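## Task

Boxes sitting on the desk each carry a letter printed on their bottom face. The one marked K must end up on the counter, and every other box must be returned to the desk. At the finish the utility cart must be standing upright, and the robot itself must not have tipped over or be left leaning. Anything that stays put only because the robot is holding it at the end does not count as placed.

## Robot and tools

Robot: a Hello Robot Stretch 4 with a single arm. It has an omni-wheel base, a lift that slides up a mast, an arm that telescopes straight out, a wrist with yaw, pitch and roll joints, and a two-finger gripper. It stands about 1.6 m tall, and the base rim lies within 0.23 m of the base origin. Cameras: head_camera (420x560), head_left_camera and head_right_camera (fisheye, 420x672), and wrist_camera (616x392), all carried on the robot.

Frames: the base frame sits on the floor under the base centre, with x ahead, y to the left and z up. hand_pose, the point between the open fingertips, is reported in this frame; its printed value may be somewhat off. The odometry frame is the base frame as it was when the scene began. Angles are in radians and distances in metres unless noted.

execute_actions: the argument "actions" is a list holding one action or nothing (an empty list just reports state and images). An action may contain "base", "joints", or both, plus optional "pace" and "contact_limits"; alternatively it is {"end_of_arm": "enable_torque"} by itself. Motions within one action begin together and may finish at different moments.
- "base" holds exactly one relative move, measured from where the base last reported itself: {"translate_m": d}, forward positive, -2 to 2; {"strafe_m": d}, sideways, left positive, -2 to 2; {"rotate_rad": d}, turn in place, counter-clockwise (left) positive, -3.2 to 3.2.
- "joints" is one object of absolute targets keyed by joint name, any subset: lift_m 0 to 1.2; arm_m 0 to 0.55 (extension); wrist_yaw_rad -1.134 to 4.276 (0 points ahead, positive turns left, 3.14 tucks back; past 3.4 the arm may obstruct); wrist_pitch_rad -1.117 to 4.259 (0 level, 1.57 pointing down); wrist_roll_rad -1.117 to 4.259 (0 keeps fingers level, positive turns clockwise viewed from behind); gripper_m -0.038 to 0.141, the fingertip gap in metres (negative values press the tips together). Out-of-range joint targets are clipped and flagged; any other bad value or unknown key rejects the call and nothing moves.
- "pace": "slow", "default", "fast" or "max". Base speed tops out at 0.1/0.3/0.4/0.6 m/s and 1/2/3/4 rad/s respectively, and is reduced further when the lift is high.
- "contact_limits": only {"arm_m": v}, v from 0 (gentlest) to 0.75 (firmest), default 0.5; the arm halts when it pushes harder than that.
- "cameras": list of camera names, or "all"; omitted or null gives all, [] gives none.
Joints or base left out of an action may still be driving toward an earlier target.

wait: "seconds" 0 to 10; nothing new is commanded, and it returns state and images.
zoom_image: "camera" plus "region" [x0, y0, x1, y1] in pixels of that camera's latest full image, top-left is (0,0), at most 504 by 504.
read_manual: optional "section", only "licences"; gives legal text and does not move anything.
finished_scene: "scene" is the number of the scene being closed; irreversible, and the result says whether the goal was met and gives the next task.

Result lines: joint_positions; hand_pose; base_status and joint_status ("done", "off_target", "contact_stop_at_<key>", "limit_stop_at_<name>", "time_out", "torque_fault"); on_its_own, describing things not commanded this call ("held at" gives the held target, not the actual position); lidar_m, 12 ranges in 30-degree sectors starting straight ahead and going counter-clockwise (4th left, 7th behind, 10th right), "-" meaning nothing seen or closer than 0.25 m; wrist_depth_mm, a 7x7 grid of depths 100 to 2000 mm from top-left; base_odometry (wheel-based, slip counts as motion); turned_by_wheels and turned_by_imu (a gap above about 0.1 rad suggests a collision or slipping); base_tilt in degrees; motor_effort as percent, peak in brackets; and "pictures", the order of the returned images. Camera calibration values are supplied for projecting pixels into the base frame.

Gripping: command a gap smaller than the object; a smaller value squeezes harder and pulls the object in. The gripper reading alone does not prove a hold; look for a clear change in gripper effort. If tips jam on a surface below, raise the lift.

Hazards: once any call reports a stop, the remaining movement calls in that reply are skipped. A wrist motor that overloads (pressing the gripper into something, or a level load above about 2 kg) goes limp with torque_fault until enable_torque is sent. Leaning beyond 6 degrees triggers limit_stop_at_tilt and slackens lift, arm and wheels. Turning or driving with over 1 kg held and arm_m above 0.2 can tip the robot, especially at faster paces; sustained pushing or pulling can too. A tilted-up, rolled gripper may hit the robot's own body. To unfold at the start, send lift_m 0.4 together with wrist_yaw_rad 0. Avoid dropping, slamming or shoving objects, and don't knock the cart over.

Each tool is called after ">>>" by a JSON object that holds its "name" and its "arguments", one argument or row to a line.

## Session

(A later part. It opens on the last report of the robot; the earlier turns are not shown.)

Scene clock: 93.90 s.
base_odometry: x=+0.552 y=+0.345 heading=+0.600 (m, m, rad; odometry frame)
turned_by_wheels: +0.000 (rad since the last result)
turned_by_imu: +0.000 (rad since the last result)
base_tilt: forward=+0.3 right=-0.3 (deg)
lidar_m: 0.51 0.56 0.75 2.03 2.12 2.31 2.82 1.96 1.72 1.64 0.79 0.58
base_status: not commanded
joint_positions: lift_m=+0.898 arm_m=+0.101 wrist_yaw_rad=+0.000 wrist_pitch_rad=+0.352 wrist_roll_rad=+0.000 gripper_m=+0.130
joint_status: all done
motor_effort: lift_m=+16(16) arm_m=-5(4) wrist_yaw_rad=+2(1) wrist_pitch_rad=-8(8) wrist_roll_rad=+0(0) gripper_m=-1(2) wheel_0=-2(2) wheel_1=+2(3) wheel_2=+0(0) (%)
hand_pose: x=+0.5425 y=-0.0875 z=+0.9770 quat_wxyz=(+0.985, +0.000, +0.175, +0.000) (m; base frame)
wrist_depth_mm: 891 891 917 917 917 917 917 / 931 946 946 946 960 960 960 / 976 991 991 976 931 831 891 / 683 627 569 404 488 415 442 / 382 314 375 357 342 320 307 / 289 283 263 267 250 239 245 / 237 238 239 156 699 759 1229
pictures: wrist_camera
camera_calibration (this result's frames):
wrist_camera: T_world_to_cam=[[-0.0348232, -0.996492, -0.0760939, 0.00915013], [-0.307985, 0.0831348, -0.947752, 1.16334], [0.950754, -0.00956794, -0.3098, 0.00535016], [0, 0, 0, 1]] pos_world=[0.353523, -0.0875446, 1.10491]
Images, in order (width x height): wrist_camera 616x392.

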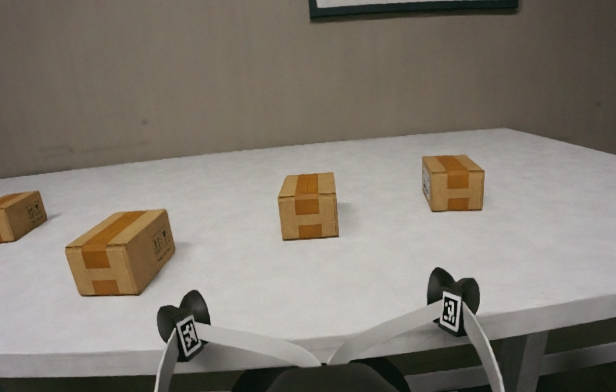

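>>> {"name": "execute_actions", "arguments": {
  "actions": [
    {"base":{"strafe_m":0.182},"joints":{"arm_m":0.11},"pace":"fast"}
  ],
  "cameras": ["wrist_camera"]
}}

>>> {"name": "execute_actions", "arguments": {
  "actions": [
    {"joints":{"arm_m":0.205,"gripper_m":0.1},"pace":"fast"}
  ],
  "cameras": ["wrist_camera"]
}}

Scene clock: 99.77 s.
base_odometry: x=+0.449 y=+0.495 heading=+0.600 (m, m, rad; odometry frame)
turned_by_wheels: +0.000 (rad since the last result)
turned_by_imu: +0.001 (rad since the last result)
base_tilt: forward=-0.1 right=-0.3 (deg)
lidar_m: 0.53 0.56 0.74 1.84 1.96 2.12 2.82 2.21 1.89 1.83 0.79 0.59
base_status: done
joint_positions: lift_m=+0.898 arm_m=+0.109 wrist_yaw_rad=+0.000 wrist_pitch_rad=+0.352 wrist_roll_rad=+0.000 gripper_m=+0.130
joint_status: all done
motor_effort: lift_m=+16(16) arm_m=+5(6) wrist_yaw_rad=+2(2) wrist_pitch_rad=-9(8) wrist_roll_rad=+0(0) gripper_m=-1(1) wheel_0=-1(12) wheel_1=+2(12) wheel_2=+0(1) (%)
hand_pose: x=+0.5509 y=-0.0874 z=+0.9770 quat_wxyz=(+0.985, +0.000, +0.175, +0.000) (m; base frame)
wrist_depth_mm: 878 891 891 904 917 917 904 / 917 931 946 931 946 946 960 / 976 976 976 976 917 831 768 / 691 496 574 535 488 375 415 / 407 392 375 285 340 320 307 / 289 283 262 267 249 229 236 / 232 229 227 150 231 234 1255
pictures: wrist_camera
camera_calibration (this result's frames):
wrist_camera: T_world_to_cam=[[-0.0347679, -0.996494, -0.0760947, 0.00942559], [-0.307969, 0.0831182, -0.947759, 1.16591], [0.950761, -0.00951683, -0.309779, -0.00260049], [0, 0, 0, 1]] pos_world=[0.361862, -0.0875402, 1.10491]
Images, in order (width x height): wrist_camera 616x392.

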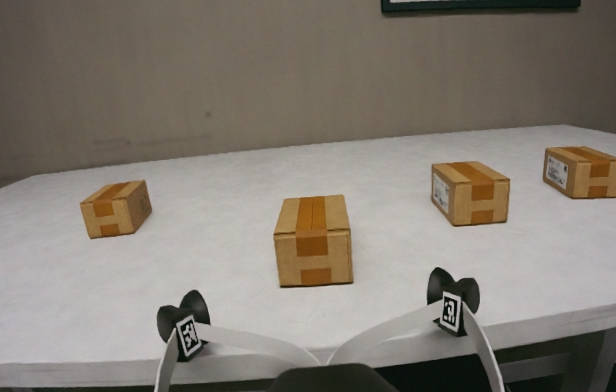

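Scene clock: 101.00 s.
base_odometry: x=+0.449 y=+0.495 heading=+0.600 (m, m, rad; odometry frame)
turned_by_wheels: +0.000 (rad since the last result)
turned_by_imu: +0.000 (rad since the last result)
base_tilt: forward=+0.1 right=-0.3 (deg)
lidar_m: 0.52 0.53 0.77 1.85 1.97 2.11 2.84 2.23 1.92 1.82 0.78 0.56
base_status: not commanded
joint_positions: lift_m=+0.898 arm_m=+0.204 wrist_yaw_rad=+0.000 wrist_pitch_rad=+0.352 wrist_roll_rad=+0.000 gripper_m=+0.100
joint_status: all done
motor_effort: lift_m=+16(16) arm_m=+5(7) wrist_yaw_rad=+2(3) wrist_pitch_rad=-8(8) wrist_roll_rad=+0(0) gripper_m=-3(1) wheel_0=-1(1) wheel_1=+2(2) wheel_2=+0(0) (%)
hand_pose: x=+0.6459 y=-0.0874 z=+0.9771 quat_wxyz=(+0.985, +0.000, +0.175, +0.000) (m; base frame)
wrist_depth_mm: 798 809 809 820 820 831 831 / 831 842 854 854 854 854 866 / 866 891 891 891 878 831 778 / 683 627 569 535 496 343 430 / 340 379 375 245 334 289 276 / 287 282 259 191 195 237 238 / 231 229 206 161 202 192 -
pictures: wrist_camera
camera_calibration (this result's frames):
wrist_camera: T_world_to_cam=[[-0.0346468, -0.996498, -0.0761009, 0.0126896], [-0.307808, 0.083085, -0.947814, 1.19516], [0.950818, -0.00941432, -0.309608, -0.0931231], [0, 0, 0, 1]] pos_world=[0.456862, -0.0875314, 1.10492]
Images, in order (width x height): wrist_camera 616x392.

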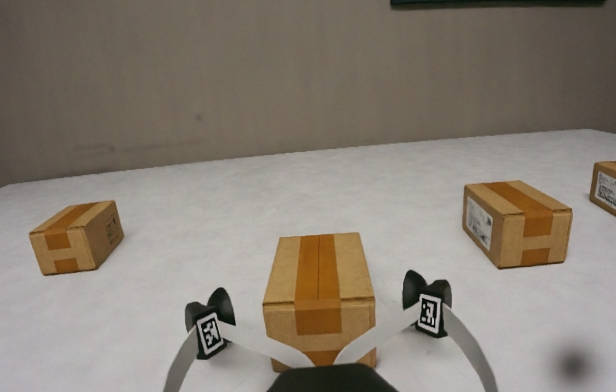

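>>> {"name": "execute_actions", "arguments": {
  "actions": [
    {"joints":{"arm_m":0.215,"gripper_m":0.02},"pace":"fast"}
  ],
  "cameras": ["wrist_camera"]
}}

>>> {"name": "execute_actions", "arguments": {
  "actions": [
    {"joints":{"wrist_roll_rad":2.8,"wrist_pitch_rad":-0.5,"lift_m":0.94,"arm_m":0.15},"pace":"fast"}
  ],
  "cameras": ["head_camera"]
}}

>>> {"name": "zoom_image", "arguments": {
  "camera": "head_camera",
  "region": [180, 220, 280, 320]
}}

Scene clock: 104.63 s.
base_odometry: x=+0.449 y=+0.495 heading=+0.600 (m, m, rad; odometry frame)
turned_by_wheels: +0.000 (rad since the last result)
turned_by_imu: +0.001 (rad since the last result)
base_tilt: forward=+0.0 right=-0.4 (deg)
lidar_m: 0.53 0.54 0.74 1.85 1.96 2.11 2.81 2.23 1.92 1.83 0.79 0.56
base_status: not commanded
joint_positions: lift_m=+0.898 arm_m=+0.214 wrist_yaw_rad=+0.000 wrist_pitch_rad=+0.353 wrist_roll_rad=+0.000 gripper_m=+0.020
joint_status: all done
motor_effort: lift_m=+16(16) arm_m=+5(2) wrist_yaw_rad=+2(1) wrist_pitch_rad=-10(11) wrist_roll_rad=+0(0) gripper_m=-16(18) wheel_0=-1(1) wheel_1=+2(2) wheel_2=+0(0) (%)
hand_pose: x=+0.6558 y=-0.0874 z=+0.9769 quat_wxyz=(+0.984, +0.000, +0.176, +0.000) (m; base frame)
wrist_depth_mm: 798 798 798 809 809 809 809 / 820 831 842 831 854 842 854 / 866 866 878 878 866 820 759 / 676 621 569 525 496 343 427 / 330 379 370 234 332 290 267 / 286 281 264 175 185 241 238 / 230 220 182 169 195 189 -
pictures: wrist_camera
camera_calibration (this result's frames):
wrist_camera: T_world_to_cam=[[-0.034723, -0.996498, -0.076072, 0.0130336], [-0.308592, 0.083089, -0.947559, 1.19826], [0.950561, -0.00942689, -0.310396, -0.101665], [0, 0, 0, 1]] pos_world=[0.466864, -0.0875324, 1.10486]
Images, in order (width x height): wrist_camera 616x392.

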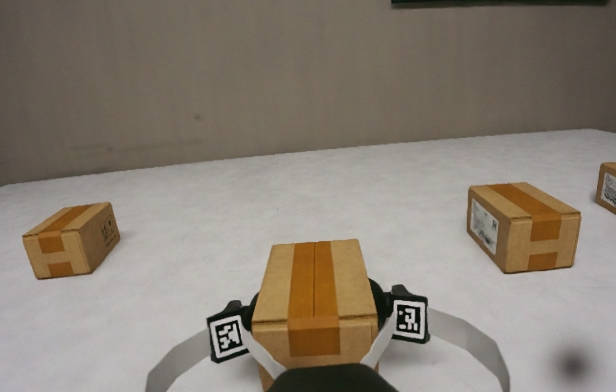

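Scene clock: 106.80 s.
base_odometry: x=+0.449 y=+0.495 heading=+0.600 (m, m, rad; odometry frame)
turned_by_wheels: +0.000 (rad since the last result)
turned_by_imu: +0.001 (rad since the last result)
base_tilt: forward=+0.3 right=-0.3 (deg)
lidar_m: 0.49 0.55 0.77 1.84 1.96 2.08 2.81 2.21 1.91 1.84 0.73 0.57
base_status: not commanded
joint_positions: lift_m=+0.940 arm_m=+0.151 wrist_yaw_rad=+0.000 wrist_pitch_rad=-0.497 wrist_roll_rad=+2.800 gripper_m=+0.020
joint_status: all done
motor_effort: lift_m=+25(21) arm_m=-4(5) wrist_yaw_rad=+3(4) wrist_pitch_rad=-11(17) wrist_roll_rad=+1(6) gripper_m=-18(15) wheel_0=-1(1) wheel_1=+2(2) wheel_2=+0(0) (%)
hand_pose: x=+0.5753 y=-0.0875 z=+1.2553 quat_wxyz=(+0.165, +0.955, -0.042, +0.242) (m; base frame)
wrist_depth_mm: 931 917 891 866 842 820 798 / 976 946 931 917 891 866 842 / 1060 1008 976 976 960 917 904 / 1160 1098 1060 1042 1025 976 960 / 1255 1205 1182 234 1078 1060 1042 / 1366 1336 1255 175 184 1138 1118 / 1366 1366 182 169 1281 1205 1205
pictures: head_camera
Images, in order (width x height): head_camera 420x560.

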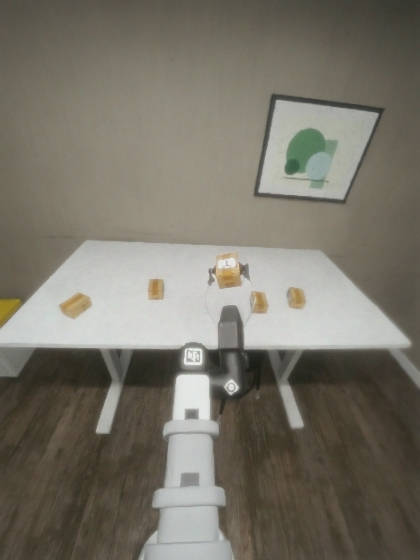

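Region (180, 220, 280, 320) of head_camera's 420x560 image, scaled by 5.040, with more detail than that image has.

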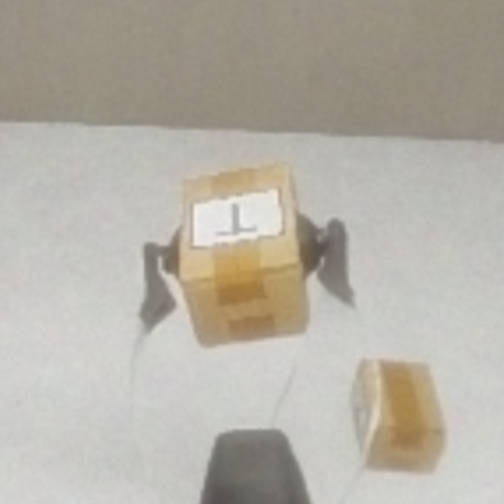

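>>> {"name": "execute_actions", "arguments": {
  "actions": [
    {"base":{"strafe_m":0.07},"joints":{"wrist_roll_rad":0,"wrist_pitch_rad":0.35,"lift_m":0.96,"arm_m":0.21},"pace":"fast"}
  ],
  "cameras": []
}}

>>> {"name": "execute_actions", "arguments": {
  "actions": [
    {"joints":{"lift_m":0.899},"pace":"fast"}
  ],
  "cameras": []
}}

>>> {"name": "execute_actions", "arguments": {
  "actions": [
    {"joints":{"gripper_m":0.085},"pace":"fast"}
  ],
  "cameras": []
}}

>>> {"name": "execute_actions", "arguments": {
  "actions": [
    {"joints":{"arm_m":0.11,"gripper_m":0.12},"pace":"fast"}
  ],
  "cameras": ["wrist_camera"]
}}

Scene clock: 113.50 s.
base_odometry: x=+0.410 y=+0.553 heading=+0.600 (m, m, rad; odometry frame)
turned_by_wheels: +0.000 (rad since the last result)
turned_by_imu: +0.001 (rad since the last result)
base_tilt: forward=+0.1 right=-0.3 (deg)
lidar_m: 0.54 0.53 0.77 1.78 1.90 2.01 2.81 2.29 1.99 1.89 0.79 0.55
base_status: done
joint_positions: lift_m=+0.960 arm_m=+0.209 wrist_yaw_rad=+0.000 wrist_pitch_rad=+0.353 wrist_roll_rad=+0.000 gripper_m=+0.020
joint_status: all done
motor_effort: lift_m=+25(25) arm_m=+5(6) wrist_yaw_rad=+1(3) wrist_pitch_rad=-9(11) wrist_roll_rad=+0(3) gripper_m=-20(18) wheel_0=-1(10) wheel_1=+1(12) wheel_2=+0(2) (%)
hand_pose: x=+0.6508 y=-0.0874 z=+1.0381 quat_wxyz=(+0.984, +0.000, +0.176, +0.000) (m; base frame)
wrist_depth_mm: 798 798 809 809 820 831 820 / 831 831 842 854 854 854 854 / 878 878 878 891 904 891 891 / 904 866 788 732 683 640 603 / 559 508 517 234 462 442 347 / 399 353 366 175 185 336 307 / 319 304 182 169 272 262 -
pictures: none
No camera images: the call's "cameras" was empty. Leave "cameras" out to get every camera's image.

Scene clock: 114.47 s.
base_odometry: x=+0.410 y=+0.553 heading=+0.600 (m, m, rad; odometry frame)
turned_by_wheels: +0.000 (rad since the last result)
turned_by_imu: +0.000 (rad since the last result)
base_tilt: forward=+0.1 right=-0.3 (deg)
lidar_m: 0.52 0.54 0.79 1.77 1.90 1.97 2.83 2.30 1.98 1.91 0.78 0.57
base_status: not commanded
joint_positions: lift_m=+0.899 arm_m=+0.209 wrist_yaw_rad=+0.000 wrist_pitch_rad=+0.353 wrist_roll_rad=+0.000 gripper_m=+0.020
joint_status: all done
motor_effort: lift_m=+16(24) arm_m=+5(5) wrist_yaw_rad=+1(2) wrist_pitch_rad=-11(13) wrist_roll_rad=+0(0) gripper_m=-19(17) wheel_0=+0(0) wheel_1=+1(1) wheel_2=+0(0) (%)
hand_pose: x=+0.6507 y=-0.0874 z=+0.9777 quat_wxyz=(+0.984, +0.000, +0.176, +0.000) (m; base frame)
wrist_depth_mm: 798 798 809 809 820 820 820 / 831 842 842 842 854 854 854 / 878 878 878 878 878 831 768 / 676 621 574 530 496 462 336 / 407 338 375 234 332 319 304 / 289 282 265 175 184 244 235 / 232 221 182 169 196 190 -
pictures: none
No camera images: the call's "cameras" was empty. Leave "cameras" out to get every camera's image.

Scene clock: 115.93 s.
base_odometry: x=+0.410 y=+0.553 heading=+0.600 (m, m, rad; odometry frame)
turned_by_wheels: +0.000 (rad since the last result)
turned_by_imu: +0.000 (rad since the last result)
base_tilt: forward=+0.0 right=-0.3 (deg)
lidar_m: 0.52 0.53 0.76 1.78 1.89 2.02 2.80 2.25 1.99 1.91 0.79 0.54
base_status: not commanded
joint_positions: lift_m=+0.899 arm_m=+0.209 wrist_yaw_rad=+0.000 wrist_pitch_rad=+0.352 wrist_roll_rad=+0.000 gripper_m=+0.085
joint_status: all done
motor_effort: lift_m=+16(16) arm_m=+5(5) wrist_yaw_rad=+1(1) wrist_pitch_rad=-9(10) wrist_roll_rad=+0(0) gripper_m=+2(19) wheel_0=-1(0) wheel_1=+1(1) wheel_2=+0(0) (%)
hand_pose: x=+0.6508 y=-0.0874 z=+0.9780 quat_wxyz=(+0.985, +0.000, +0.175, +0.000) (m; base frame)
wrist_depth_mm: 809 798 798 820 820 820 831 / 831 842 842 842 842 854 866 / 866 878 878 878 878 831 768 / 683 627 574 535 496 462 336 / 407 336 375 247 334 322 304 / 290 283 265 183 190 244 236 / 233 230 206 181 202 191 -
pictures: none
No camera images: the call's "cameras" was empty. Leave "cameras" out to get every camera's image.

Scene clock: 117.17 s.
base_odometry: x=+0.410 y=+0.553 heading=+0.600 (m, m, rad; odometry frame)
turned_by_wheels: +0.000 (rad since the last result)
turned_by_imu: +0.000 (rad since the last result)
base_tilt: forward=+0.2 right=-0.3 (deg)
lidar_m: 0.51 0.56 0.77 1.78 1.91 2.02 2.82 2.28 2.00 1.91 0.76 0.58
base_status: not commanded
joint_positions: lift_m=+0.899 arm_m=+0.111 wrist_yaw_rad=+0.000 wrist_pitch_rad=+0.352 wrist_roll_rad=+0.000 gripper_m=+0.120
joint_status: all done
motor_effort: lift_m=+16(16) arm_m=-4(4) wrist_yaw_rad=+1(2) wrist_pitch_rad=-8(9) wrist_roll_rad=+0(0) gripper_m=+1(0) wheel_0=+0(0) wheel_1=+1(1) wheel_2=+0(0) (%)
hand_pose: x=+0.5525 y=-0.0874 z=+0.9780 quat_wxyz=(+0.985, +0.000, +0.175, +0.000) (m; base frame)
wrist_depth_mm: 878 891 904 904 917 904 917 / 931 931 931 946 946 946 946 / 976 976 976 976 931 831 788 / 691 574 564 539 500 415 368 / 410 394 377 279 342 322 309 / 290 286 263 270 248 233 237 / 233 226 225 161 229 436 1255
pictures: wrist_camera
camera_calibration (this result's frames):
wrist_camera: T_world_to_cam=[[-0.0347271, -0.996494, -0.0761146, 0.00956936], [-0.307981, 0.0831247, -0.947754, 1.16736], [0.950759, -0.00947096, -0.309788, -0.00387386], [0, 0, 0, 1]] pos_world=[0.36354, -0.0875374, 1.1059]
Images, in order (width x height): wrist_camera 616x392.

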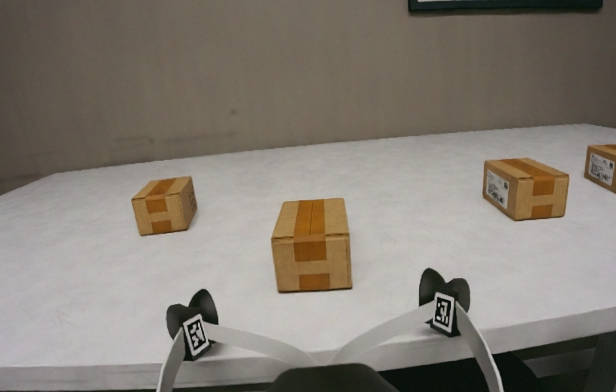

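>>> {"name": "execute_actions", "arguments": {
  "actions": [
    {"base":{"strafe_m":0.175},"pace":"fast"}
  ],
  "cameras": ["wrist_camera"]
}}

Scene clock: 119.60 s.
base_odometry: x=+0.311 y=+0.697 heading=+0.600 (m, m, rad; odometry frame)
turned_by_wheels: +0.000 (rad since the last result)
turned_by_imu: +0.001 (rad since the last result)
base_tilt: forward=-0.1 right=-0.2 (deg)
lidar_m: 0.51 0.54 1.37 1.60 1.72 1.83 2.84 2.60 2.17 2.05 0.77 0.60
base_status: done
joint_positions: lift_m=+0.899 arm_m=+0.111 wrist_yaw_rad=+0.000 wrist_pitch_rad=+0.352 wrist_roll_rad=+0.000 gripper_m=+0.120
joint_status: not commanded
motor_effort: lift_m=+16(16) arm_m=-5(4) wrist_yaw_rad=+2(1) wrist_pitch_rad=-8(9) wrist_roll_rad=+0(0) gripper_m=-1(1) wheel_0=+2(12) wheel_1=+0(13) wheel_2=+0(1) (%)
hand_pose: x=+0.5525 y=-0.0874 z=+0.9780 quat_wxyz=(+0.985, +0.000, +0.175, +0.000) (m; base frame)
wrist_depth_mm: 891 891 904 917 904 904 917 / 931 946 946 946 960 946 960 / 976 991 991 976 931 842 778 / 691 634 580 442 500 351 436 / 351 394 377 362 342 291 279 / 290 286 263 270 247 232 237 / 234 224 223 161 226 230 661
pictures: wrist_camera
camera_calibration (this result's frames):
wrist_camera: T_world_to_cam=[[-0.0347272, -0.996494, -0.0761146, 0.00956927], [-0.307981, 0.0831246, -0.947754, 1.16736], [0.950759, -0.00947099, -0.309788, -0.0038734], [0, 0, 0, 1]] pos_world=[0.36354, -0.0875374, 1.1059]
Images, in order (width x height): wrist_camera 616x392.

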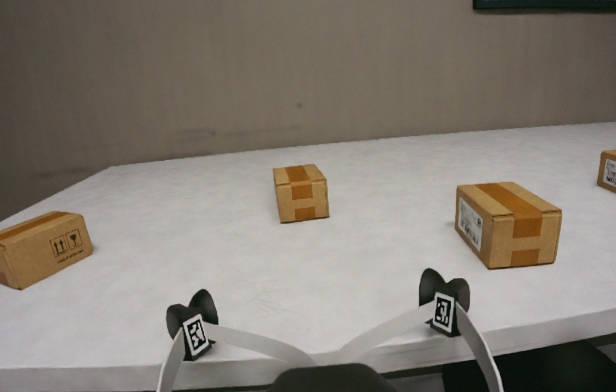

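>>> {"name": "execute_actions", "arguments": {
  "actions": [
    {"joints":{"arm_m":0.355,"wrist_yaw_rad":0.05,"gripper_m":0.105},"pace":"fast"}
  ],
  "cameras": ["wrist_camera"]
}}

Scene clock: 123.67 s.
base_odometry: x=+0.311 y=+0.697 heading=+0.600 (m, m, rad; odometry frame)
turned_by_wheels: +0.000 (rad since the last result)
turned_by_imu: +0.001 (rad since the last result)
base_tilt: forward=+0.0 right=-0.4 (deg)
lidar_m: 0.50 0.53 1.39 1.62 1.71 1.83 2.80 2.56 2.17 2.07 0.76 0.56
base_status: not commanded
joint_positions: lift_m=+0.899 arm_m=+0.354 wrist_yaw_rad=+0.050 wrist_pitch_rad=+0.352 wrist_roll_rad=+0.000 gripper_m=+0.105
joint_status: all done
motor_effort: lift_m=+16(16) arm_m=+5(6) wrist_yaw_rad=+1(8) wrist_pitch_rad=-7(8) wrist_roll_rad=+0(0) gripper_m=+0(1) wheel_0=+2(2) wheel_1=+0(0) wheel_2=+0(0) (%)
hand_pose: x=+0.7999 y=-0.0737 z=+0.9781 quat_wxyz=(+0.984, -0.004, +0.175, +0.025) (m; base frame)
wrist_depth_mm: 691 683 676 676 676 661 661 / 715 715 707 707 699 691 683 / 750 750 741 741 732 723 699 / 778 621 574 535 496 462 439 / 407 394 375 248 336 322 306 / 289 283 259 189 190 238 236 / 232 229 206 161 198 195 -
pictures: wrist_camera
camera_calibration (this result's frames):
wrist_camera: T_world_to_cam=[[0.0152817, -0.996982, -0.0761161, -0.00823728], [-0.311558, 0.0675873, -0.947821, 1.24424], [0.950104, 0.0381989, -0.309584, -0.23506], [0, 0, 0, 1]] pos_world=[0.611109, -0.083328, 1.10592]
Images, in order (width x height): wrist_camera 616x392.

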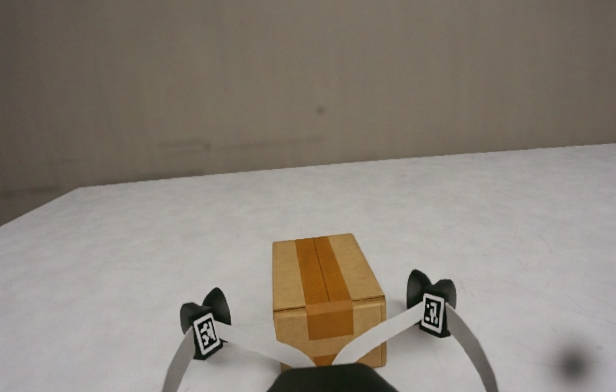

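>>> {"name": "execute_actions", "arguments": {
  "actions": [
    {"joints":{"arm_m":0.362,"gripper_m":0.02},"pace":"fast"}
  ],
  "cameras": ["wrist_camera"]
}}

>>> {"name": "execute_actions", "arguments": {
  "actions": [
    {"joints":{"wrist_roll_rad":2.8,"wrist_pitch_rad":-0.5,"lift_m":0.94,"arm_m":0.15},"pace":"fast"}
  ],
  "cameras": ["head_camera"]
}}

>>> {"name": "zoom_image", "arguments": {
  "camera": "head_camera",
  "region": [180, 220, 280, 320]
}}

Scene clock: 127.40 s.
base_odometry: x=+0.311 y=+0.697 heading=+0.600 (m, m, rad; odometry frame)
turned_by_wheels: +0.000 (rad since the last result)
turned_by_imu: +0.001 (rad since the last result)
base_tilt: forward=-0.1 right=-0.1 (deg)
lidar_m: 0.51 0.54 1.38 1.60 1.71 1.83 2.79 2.58 2.17 2.08 0.77 0.56
base_status: not commanded
joint_positions: lift_m=+0.899 arm_m=+0.361 wrist_yaw_rad=+0.050 wrist_pitch_rad=+0.353 wrist_roll_rad=+0.000 gripper_m=+0.020
joint_status: all done
motor_effort: lift_m=+16(16) arm_m=+5(7) wrist_yaw_rad=+3(2) wrist_pitch_rad=-12(10) wrist_roll_rad=+0(0) gripper_m=-15(16) wheel_0=+2(2) wheel_1=+0(0) wheel_2=+0(0) (%)
hand_pose: x=+0.8068 y=-0.0738 z=+0.9778 quat_wxyz=(+0.984, -0.004, +0.176, +0.025) (m; base frame)
wrist_depth_mm: 683 676 676 661 668 654 654 / 707 707 707 699 691 691 683 / 759 741 741 732 723 715 699 / 768 621 569 530 492 459 436 / 404 389 373 236 334 319 304 / 287 282 264 176 184 242 238 / 230 220 183 169 194 189 -
pictures: wrist_camera
camera_calibration (this result's frames):
wrist_camera: T_world_to_cam=[[0.0151422, -0.996987, -0.0760792, -0.00830996], [-0.312548, 0.0675557, -0.947497, 1.2466], [0.949781, 0.0381256, -0.310583, -0.240474], [0, 0, 0, 1]] pos_world=[0.618146, -0.0833317, 1.10583]
Images, in order (width x height): wrist_camera 616x392.

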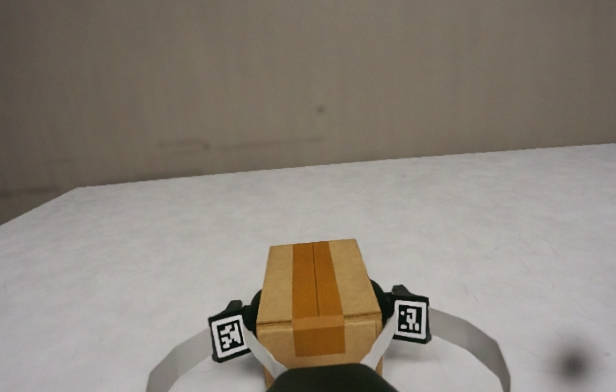

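Scene clock: 129.57 s.
base_odometry: x=+0.311 y=+0.697 heading=+0.600 (m, m, rad; odometry frame)
turned_by_wheels: +0.000 (rad since the last result)
turned_by_imu: +0.001 (rad since the last result)
base_tilt: forward=+0.0 right=-0.4 (deg)
lidar_m: 0.51 0.54 1.37 1.61 1.71 1.82 2.79 2.54 2.15 2.07 0.76 0.56
base_status: not commanded
joint_positions: lift_m=+0.940 arm_m=+0.151 wrist_yaw_rad=+0.050 wrist_pitch_rad=-0.497 wrist_roll_rad=+2.800 gripper_m=+0.020
joint_status: all done
motor_effort: lift_m=+25(32) arm_m=-5(6) wrist_yaw_rad=+3(1) wrist_pitch_rad=-11(17) wrist_roll_rad=+2(7) gripper_m=-16(17) wheel_0=+2(2) wheel_1=+0(0) wheel_2=+0(0) (%)
hand_pose: x=+0.5794 y=-0.0747 z=+1.2553 quat_wxyz=(+0.159, +0.956, -0.018, +0.246) (m; base frame)
wrist_depth_mm: 891 878 866 854 842 820 820 / 917 931 931 904 904 878 878 / 991 991 991 960 960 931 931 / 1098 1078 1060 1042 1025 1008 976 / 1205 1182 1160 234 1098 1078 1078 / 1308 1308 1229 176 182 1160 1160 / 1366 1366 184 169 1308 1281 1281
pictures: head_camera
Images, in order (width x height): head_camera 420x560.

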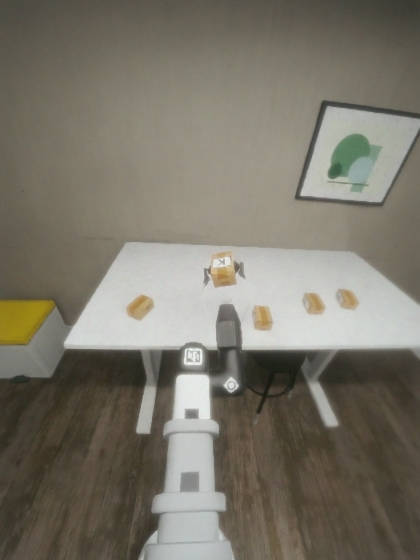

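Region (180, 220, 280, 320) of head_camera's 420x560 image, scaled by 5.040, with more detail than that image has.

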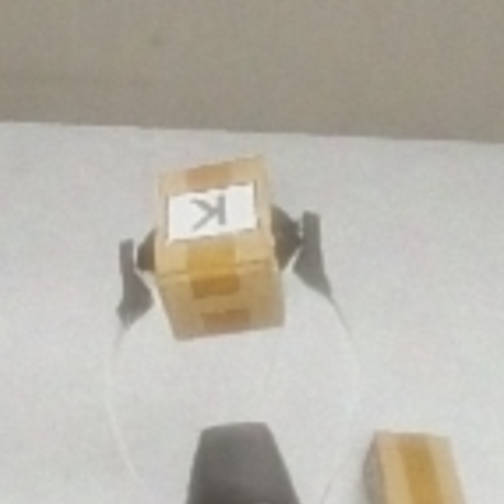

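>>> {"name": "execute_actions", "arguments": {
  "actions": [
    {"base":{"rotate_rad":-2.4},"joints":{"wrist_roll_rad":0,"wrist_pitch_rad":0.0,"wrist_yaw_rad":0,"lift_m":0.96,"arm_m":0.0},"pace":"fast"}
  ],
  "cameras": ["head_camera","head_left_camera","wrist_camera"]
}}

Scene clock: 135.17 s.
base_odometry: x=+0.311 y=+0.697 heading=-1.799 (m, m, rad; odometry frame)
turned_by_wheels: -2.399 (rad since the last result)
turned_by_imu: -2.373 (rad since the last result)
base_tilt: forward=+0.3 right=-0.4 (deg)
lidar_m: 2.25 2.08 1.19 0.62 0.52 0.51 0.60 1.62 1.62 1.79 2.78 2.78
base_status: done
joint_positions: lift_m=+0.960 arm_m=+0.002 wrist_yaw_rad=+0.000 wrist_pitch_rad=+0.004 wrist_roll_rad=+0.000 gripper_m=+0.020
joint_status: all done
joint sent to its limit — the command would take arm_m past its lower limit, so that joint was sent only as far as its limit.
motor_effort: lift_m=+25(27) arm_m=-5(4) wrist_yaw_rad=+2(4) wrist_pitch_rad=-13(14) wrist_roll_rad=+0(5) gripper_m=-17(13) wheel_0=+4(7) wheel_1=+4(9) wheel_2=+4(11) (%)
hand_pose: x=+0.4615 y=-0.0874 z=+1.1368 quat_wxyz=(+1.000, +0.000, +0.002, +0.000) (m; base frame)
wrist_depth_mm: 1756 - - - - - - / 1708 - - - - - - / 1708 1983 - - - - - / 1661 1983 - - - - - / 1661 1921 - 235 - - - / 1618 1921 - 176 183 - - / 1618 1808 183 170 - - -
pictures: head_camera, head_left_camera, wrist_camera
camera_calibration (this result's frames):
wrist_camera: T_world_to_cam=[[-0.0065866, -0.996491, -0.0834367, 0.013842], [0.0344165, 0.0831632, -0.995941, 1.18657], [0.999386, -0.00943147, 0.033748, -0.281082], [0, 0, 0, 1]] pos_world=[0.240163, -0.0875367, 1.1924]
Images, in order (width x height): head_camera 420x560, head_left_camera 420x672, wrist_camera 616x392.

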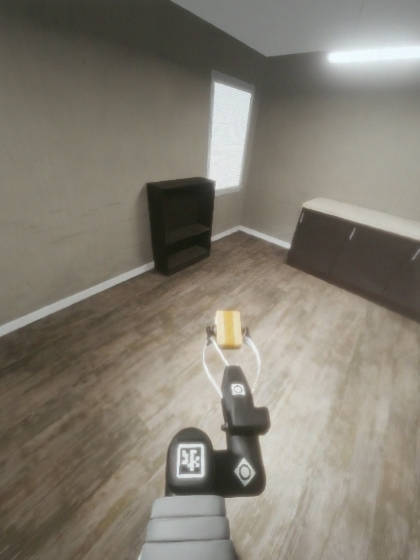

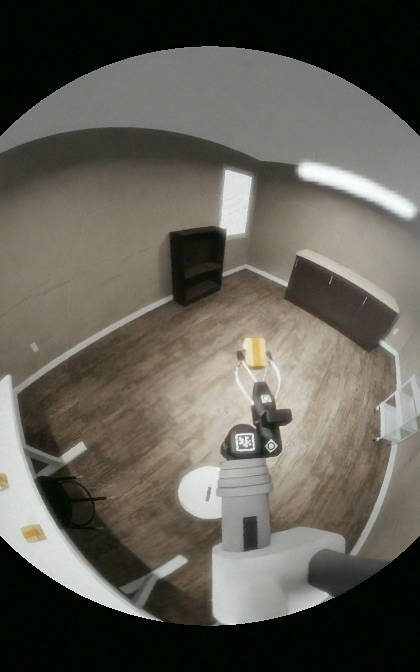

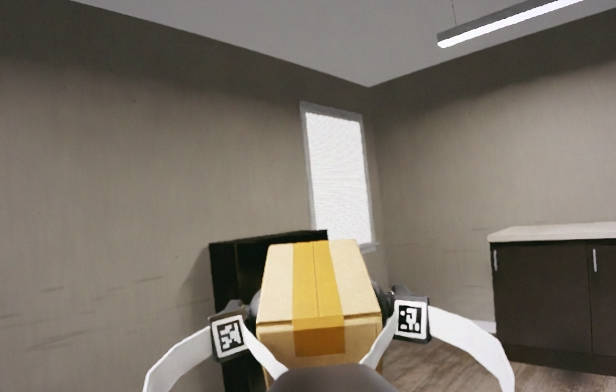

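>>> {"name": "execute_actions", "arguments": {
  "actions": [
    {"base":{"rotate_rad":-0.75},"joints":{"lift_m":0.6,"wrist_pitch_rad":0.35},"pace":"max"}
  ],
  "cameras": ["head_camera"]
}}

>>> {"name": "execute_actions", "arguments": {
  "actions": [
    {"base":{"translate_m":2.0},"joints":{"lift_m":0.98},"pace":"max"}
  ],
  "cameras": ["head_camera","wrist_camera"]
}}

Scene clock: 143.23 s.
base_odometry: x=+0.311 y=+0.697 heading=-2.548 (m, m, rad; odometry frame)
turned_by_wheels: -0.749 (rad since the last result)
turned_by_imu: -0.740 (rad since the last result)
base_tilt: forward=+0.0 right=-0.2 (deg)
lidar_m: 2.74 2.57 2.18 2.10 0.79 0.55 0.52 0.55 1.35 1.59 1.70 1.80
base_status: done
joint_positions: lift_m=+0.600 arm_m=+0.002 wrist_yaw_rad=+0.000 wrist_pitch_rad=+0.353 wrist_roll_rad=+0.000 gripper_m=+0.020
joint_status: all done
motor_effort: lift_m=+17(19) arm_m=-4(5) wrist_yaw_rad=+2(2) wrist_pitch_rad=-13(10) wrist_roll_rad=+0(0) gripper_m=-15(18) wheel_0=+3(6) wheel_1=+4(8) wheel_2=+3(8) (%)
hand_pose: x=+0.4436 y=-0.0874 z=+0.6786 quat_wxyz=(+0.984, +0.000, +0.176, +0.000) (m; base frame)
wrist_depth_mm: - - - - - - - / - - - - - - - / - - - - - - - / - - - - - - - / - 1983 1983 235 1756 1661 1576 / 1499 1464 1366 176 184 1255 1205 / 1205 1118 183 169 1008 976 1008
pictures: head_camera
Images, in order (width x height): head_camera 420x560.

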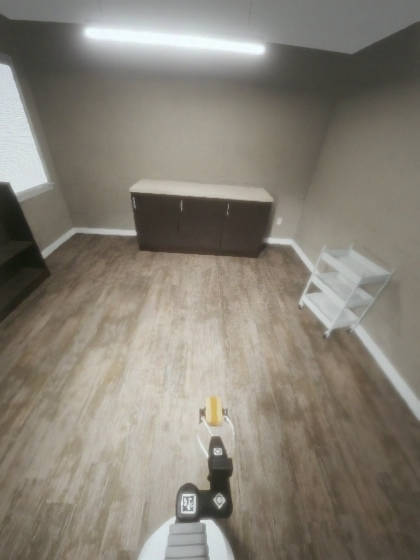

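Scene clock: 148.90 s.
base_odometry: x=-1.347 y=-0.422 heading=-2.548 (m, m, rad; odometry frame)
turned_by_wheels: +0.001 (rad since the last result)
turned_by_imu: -0.002 (rad since the last result)
base_tilt: forward=+0.2 right=-0.3 (deg)
lidar_m: 0.76 0.81 1.17 1.77 1.87 2.95 2.88 2.35 1.24 1.17 1.09 0.79
base_status: done
joint_positions: lift_m=+0.980 arm_m=+0.002 wrist_yaw_rad=+0.000 wrist_pitch_rad=+0.353 wrist_roll_rad=+0.000 gripper_m=+0.020
joint_status: all done
motor_effort: lift_m=+23(30) arm_m=-4(4) wrist_yaw_rad=+2(3) wrist_pitch_rad=-11(13) wrist_roll_rad=+0(0) gripper_m=-18(18) wheel_0=+2(9) wheel_1=+4(10) wheel_2=+1(13) (%)
hand_pose: x=+0.4436 y=-0.0874 z=+1.0581 quat_wxyz=(+0.984, +0.000, +0.176, +0.000) (m; base frame)
wrist_depth_mm: 1098 1098 1098 1098 1118 1118 1118 / 1118 1138 1138 1138 1138 1138 1160 / 1182 1205 1205 1205 1205 1205 1205 / 1205 1118 1025 946 878 820 778 / 723 691 661 235 634 634 621 / 676 676 647 176 183 661 676 / 715 707 183 170 699 699 707
pictures: head_camera, wrist_camera
camera_calibration (this result's frames):
wrist_camera: T_world_to_cam=[[-0.0347881, -0.996495, -0.0760727, 0.0118707], [-0.308979, 0.0831137, -0.94743, 1.20983], [0.950433, -0.00945444, -0.310787, 0.125731], [0, 0, 0, 1]] pos_world=[0.254726, -0.0875356, 1.18621]
Images, in order (width x height): head_camera 420x560, wrist_camera 616x392.

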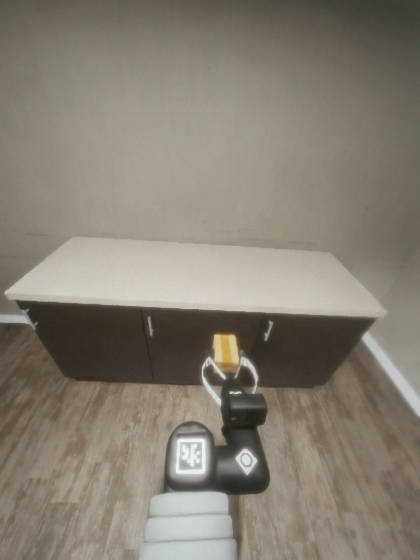

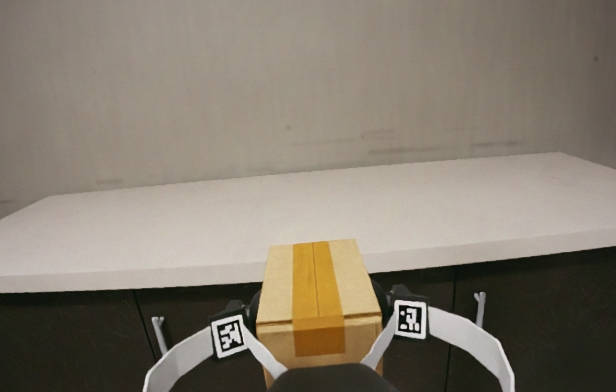

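>>> {"name": "execute_actions", "arguments": {
  "actions": [
    {"joints":{"lift_m":0.885,"arm_m":0.5},"pace":"fast"}
  ],
  "cameras": ["head_camera","wrist_camera"]
}}

Scene clock: 153.30 s.
base_odometry: x=-1.347 y=-0.422 heading=-2.548 (m, m, rad; odometry frame)
turned_by_wheels: +0.000 (rad since the last result)
turned_by_imu: +0.001 (rad since the last result)
base_tilt: forward=+0.2 right=-0.3 (deg)
lidar_m: 0.77 0.82 1.17 1.75 1.87 2.99 2.87 2.36 1.24 1.17 1.08 0.79
base_status: not commanded
joint_positions: lift_m=+0.885 arm_m=+0.499 wrist_yaw_rad=+0.000 wrist_pitch_rad=+0.353 wrist_roll_rad=+0.000 gripper_m=+0.020
joint_status: all done
motor_effort: lift_m=+15(21) arm_m=+5(6) wrist_yaw_rad=+0(1) wrist_pitch_rad=-11(12) wrist_roll_rad=+1(0) gripper_m=-15(17) wheel_0=+2(2) wheel_1=+4(4) wheel_2=+1(1) (%)
hand_pose: x=+0.9408 y=-0.0874 z=+0.9638 quat_wxyz=(+0.984, +0.000, +0.176, +0.000) (m; base frame)
wrist_depth_mm: 627 634 634 640 640 640 640 / 647 654 654 668 668 661 668 / 683 683 691 699 699 699 699 / 699 707 661 615 574 535 508 / 473 452 433 235 389 370 357 / 334 327 307 176 184 282 272 / 268 255 183 169 226 220 -
pictures: head_camera, wrist_camera
camera_calibration (this result's frames):
wrist_camera: T_world_to_cam=[[-0.0345523, -0.996503, -0.0760739, 0.0218308], [-0.308939, 0.0830411, -0.94745, 1.27403], [0.950454, -0.00923438, -0.310728, -0.376186], [0, 0, 0, 1]] pos_world=[0.751901, -0.0875166, 1.09185]
Images, in order (width x height): head_camera 420x560, wrist_camera 616x392.

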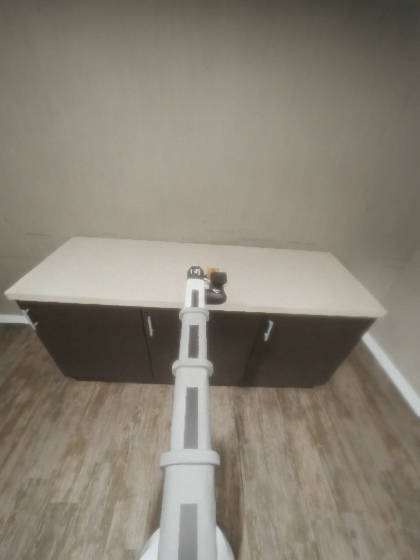

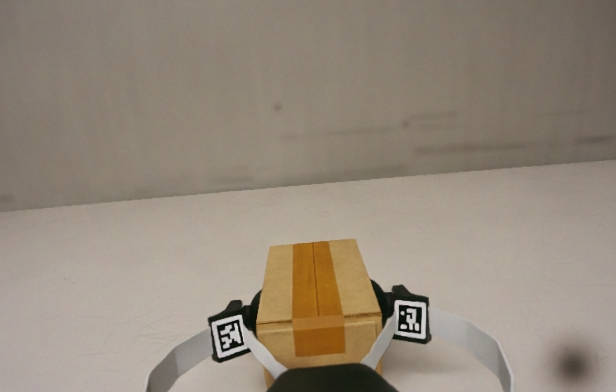

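>>> {"name": "execute_actions", "arguments": {
  "actions": [
    {"joints":{"lift_m":0.859},"pace":"fast"}
  ],
  "cameras": []
}}

>>> {"name": "execute_actions", "arguments": {
  "actions": [
    {"joints":{"gripper_m":0.085},"pace":"fast"}
  ],
  "cameras": []
}}

>>> {"name": "execute_actions", "arguments": {
  "actions": [
    {"joints":{"arm_m":0.4,"gripper_m":0.1},"pace":"fast"}
  ],
  "cameras": ["wrist_camera","head_right_camera"]
}}

Scene clock: 156.07 s.
base_odometry: x=-1.347 y=-0.422 heading=-2.548 (m, m, rad; odometry frame)
turned_by_wheels: +0.000 (rad since the last result)
turned_by_imu: +0.001 (rad since the last result)
base_tilt: forward=+0.1 right=-0.2 (deg)
lidar_m: 0.77 0.81 1.16 1.76 1.86 2.98 2.75 2.31 1.22 1.19 1.08 0.82
base_status: not commanded
joint_positions: lift_m=+0.859 arm_m=+0.499 wrist_yaw_rad=+0.000 wrist_pitch_rad=+0.353 wrist_roll_rad=+0.000 gripper_m=+0.020
joint_status: all done
motor_effort: lift_m=+16(20) arm_m=+5(5) wrist_yaw_rad=+0(0) wrist_pitch_rad=-12(12) wrist_roll_rad=+0(0) gripper_m=-19(14) wheel_0=+2(2) wheel_1=+4(4) wheel_2=+1(1) (%)
hand_pose: x=+0.9407 y=-0.0874 z=+0.9377 quat_wxyz=(+0.984, +0.000, +0.176, +0.000) (m; base frame)
wrist_depth_mm: 627 627 634 634 634 647 640 / 654 654 661 668 668 668 661 / 683 683 691 699 699 699 691 / 676 615 564 525 488 455 433 / 404 389 370 235 334 317 303 / 286 281 264 176 183 242 237 / 230 219 183 169 194 189 -
pictures: none
No camera images: the call's "cameras" was empty. Leave "cameras" out to get every camera's image.

Scene clock: 157.53 s.
base_odometry: x=-1.347 y=-0.422 heading=-2.548 (m, m, rad; odometry frame)
turned_by_wheels: +0.000 (rad since the last result)
turned_by_imu: +0.000 (rad since the last result)
base_tilt: forward=-0.1 right=-0.2 (deg)
lidar_m: 0.78 0.81 1.16 1.73 1.84 3.00 2.92 2.33 1.24 1.17 1.07 0.81
base_status: not commanded
joint_positions: lift_m=+0.859 arm_m=+0.499 wrist_yaw_rad=+0.000 wrist_pitch_rad=+0.352 wrist_roll_rad=+0.000 gripper_m=+0.085
joint_status: all done
motor_effort: lift_m=+16(16) arm_m=+5(5) wrist_yaw_rad=+1(1) wrist_pitch_rad=-9(13) wrist_roll_rad=+0(0) gripper_m=-4(15) wheel_0=+2(2) wheel_1=+4(4) wheel_2=+0(1) (%)
hand_pose: x=+0.9408 y=-0.0874 z=+0.9380 quat_wxyz=(+0.985, +0.000, +0.175, +0.000) (m; base frame)
wrist_depth_mm: 627 627 627 634 640 640 640 / 647 661 661 661 668 668 668 / 683 683 699 691 699 691 691 / 683 627 574 530 496 462 439 / 404 392 373 244 336 320 306 / 289 282 263 182 190 243 239 / 231 229 206 182 202 190 -
pictures: none
No camera images: the call's "cameras" was empty. Leave "cameras" out to get every camera's image.

Scene clock: 158.63 s.
base_odometry: x=-1.347 y=-0.422 heading=-2.548 (m, m, rad; odometry frame)
turned_by_wheels: +0.000 (rad since the last result)
turned_by_imu: +0.000 (rad since the last result)
base_tilt: forward=+0.2 right=-0.4 (deg)
lidar_m: 0.76 0.79 1.13 1.77 1.88 3.00 2.68 2.33 1.22 1.19 1.06 0.78
base_status: not commanded
joint_positions: lift_m=+0.859 arm_m=+0.401 wrist_yaw_rad=+0.000 wrist_pitch_rad=+0.352 wrist_roll_rad=+0.000 gripper_m=+0.100
joint_status: all done
motor_effort: lift_m=+16(16) arm_m=-5(8) wrist_yaw_rad=+2(1) wrist_pitch_rad=-8(9) wrist_roll_rad=+0(0) gripper_m=+2(5) wheel_0=+2(2) wheel_1=+4(4) wheel_2=+1(1) (%)
hand_pose: x=+0.8425 y=-0.0874 z=+0.9380 quat_wxyz=(+0.985, +0.000, +0.175, +0.000) (m; base frame)
wrist_depth_mm: 715 723 723 723 732 741 741 / 741 750 759 768 759 759 768 / 778 788 788 788 788 788 798 / 676 621 574 535 496 462 439 / 407 389 373 279 340 320 306 / 289 283 259 267 218 237 236 / 232 229 207 161 204 193 -
pictures: head_right_camera, wrist_camera
camera_calibration (this result's frames):
wrist_camera: T_world_to_cam=[[-0.0347165, -0.996495, -0.0761086, 0.0165836], [-0.307981, 0.0831156, -0.947755, 1.21877], [0.950759, -0.0094628, -0.309787, -0.29198], [0, 0, 0, 1]] pos_world=[0.653535, -0.0875363, 1.06591]
Images, in order (width x height): head_right_camera 420x672, wrist_camera 616x392.

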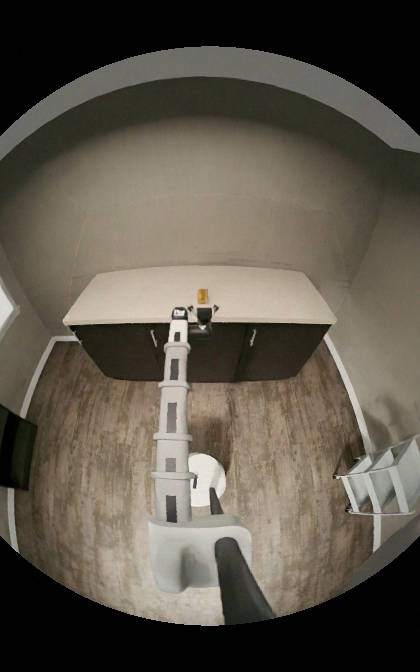

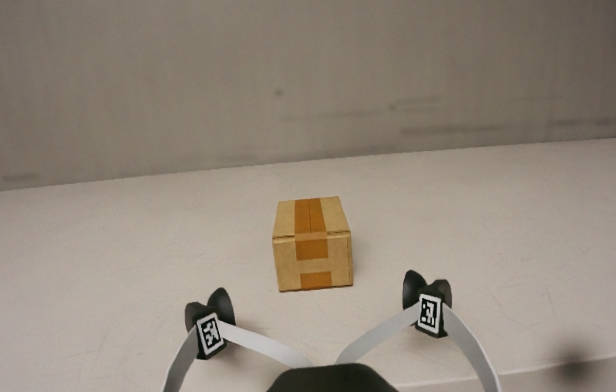

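>>> {"name": "finished_scene", "arguments": {
  "scene": 1
}}

The scene is finished: the task was done.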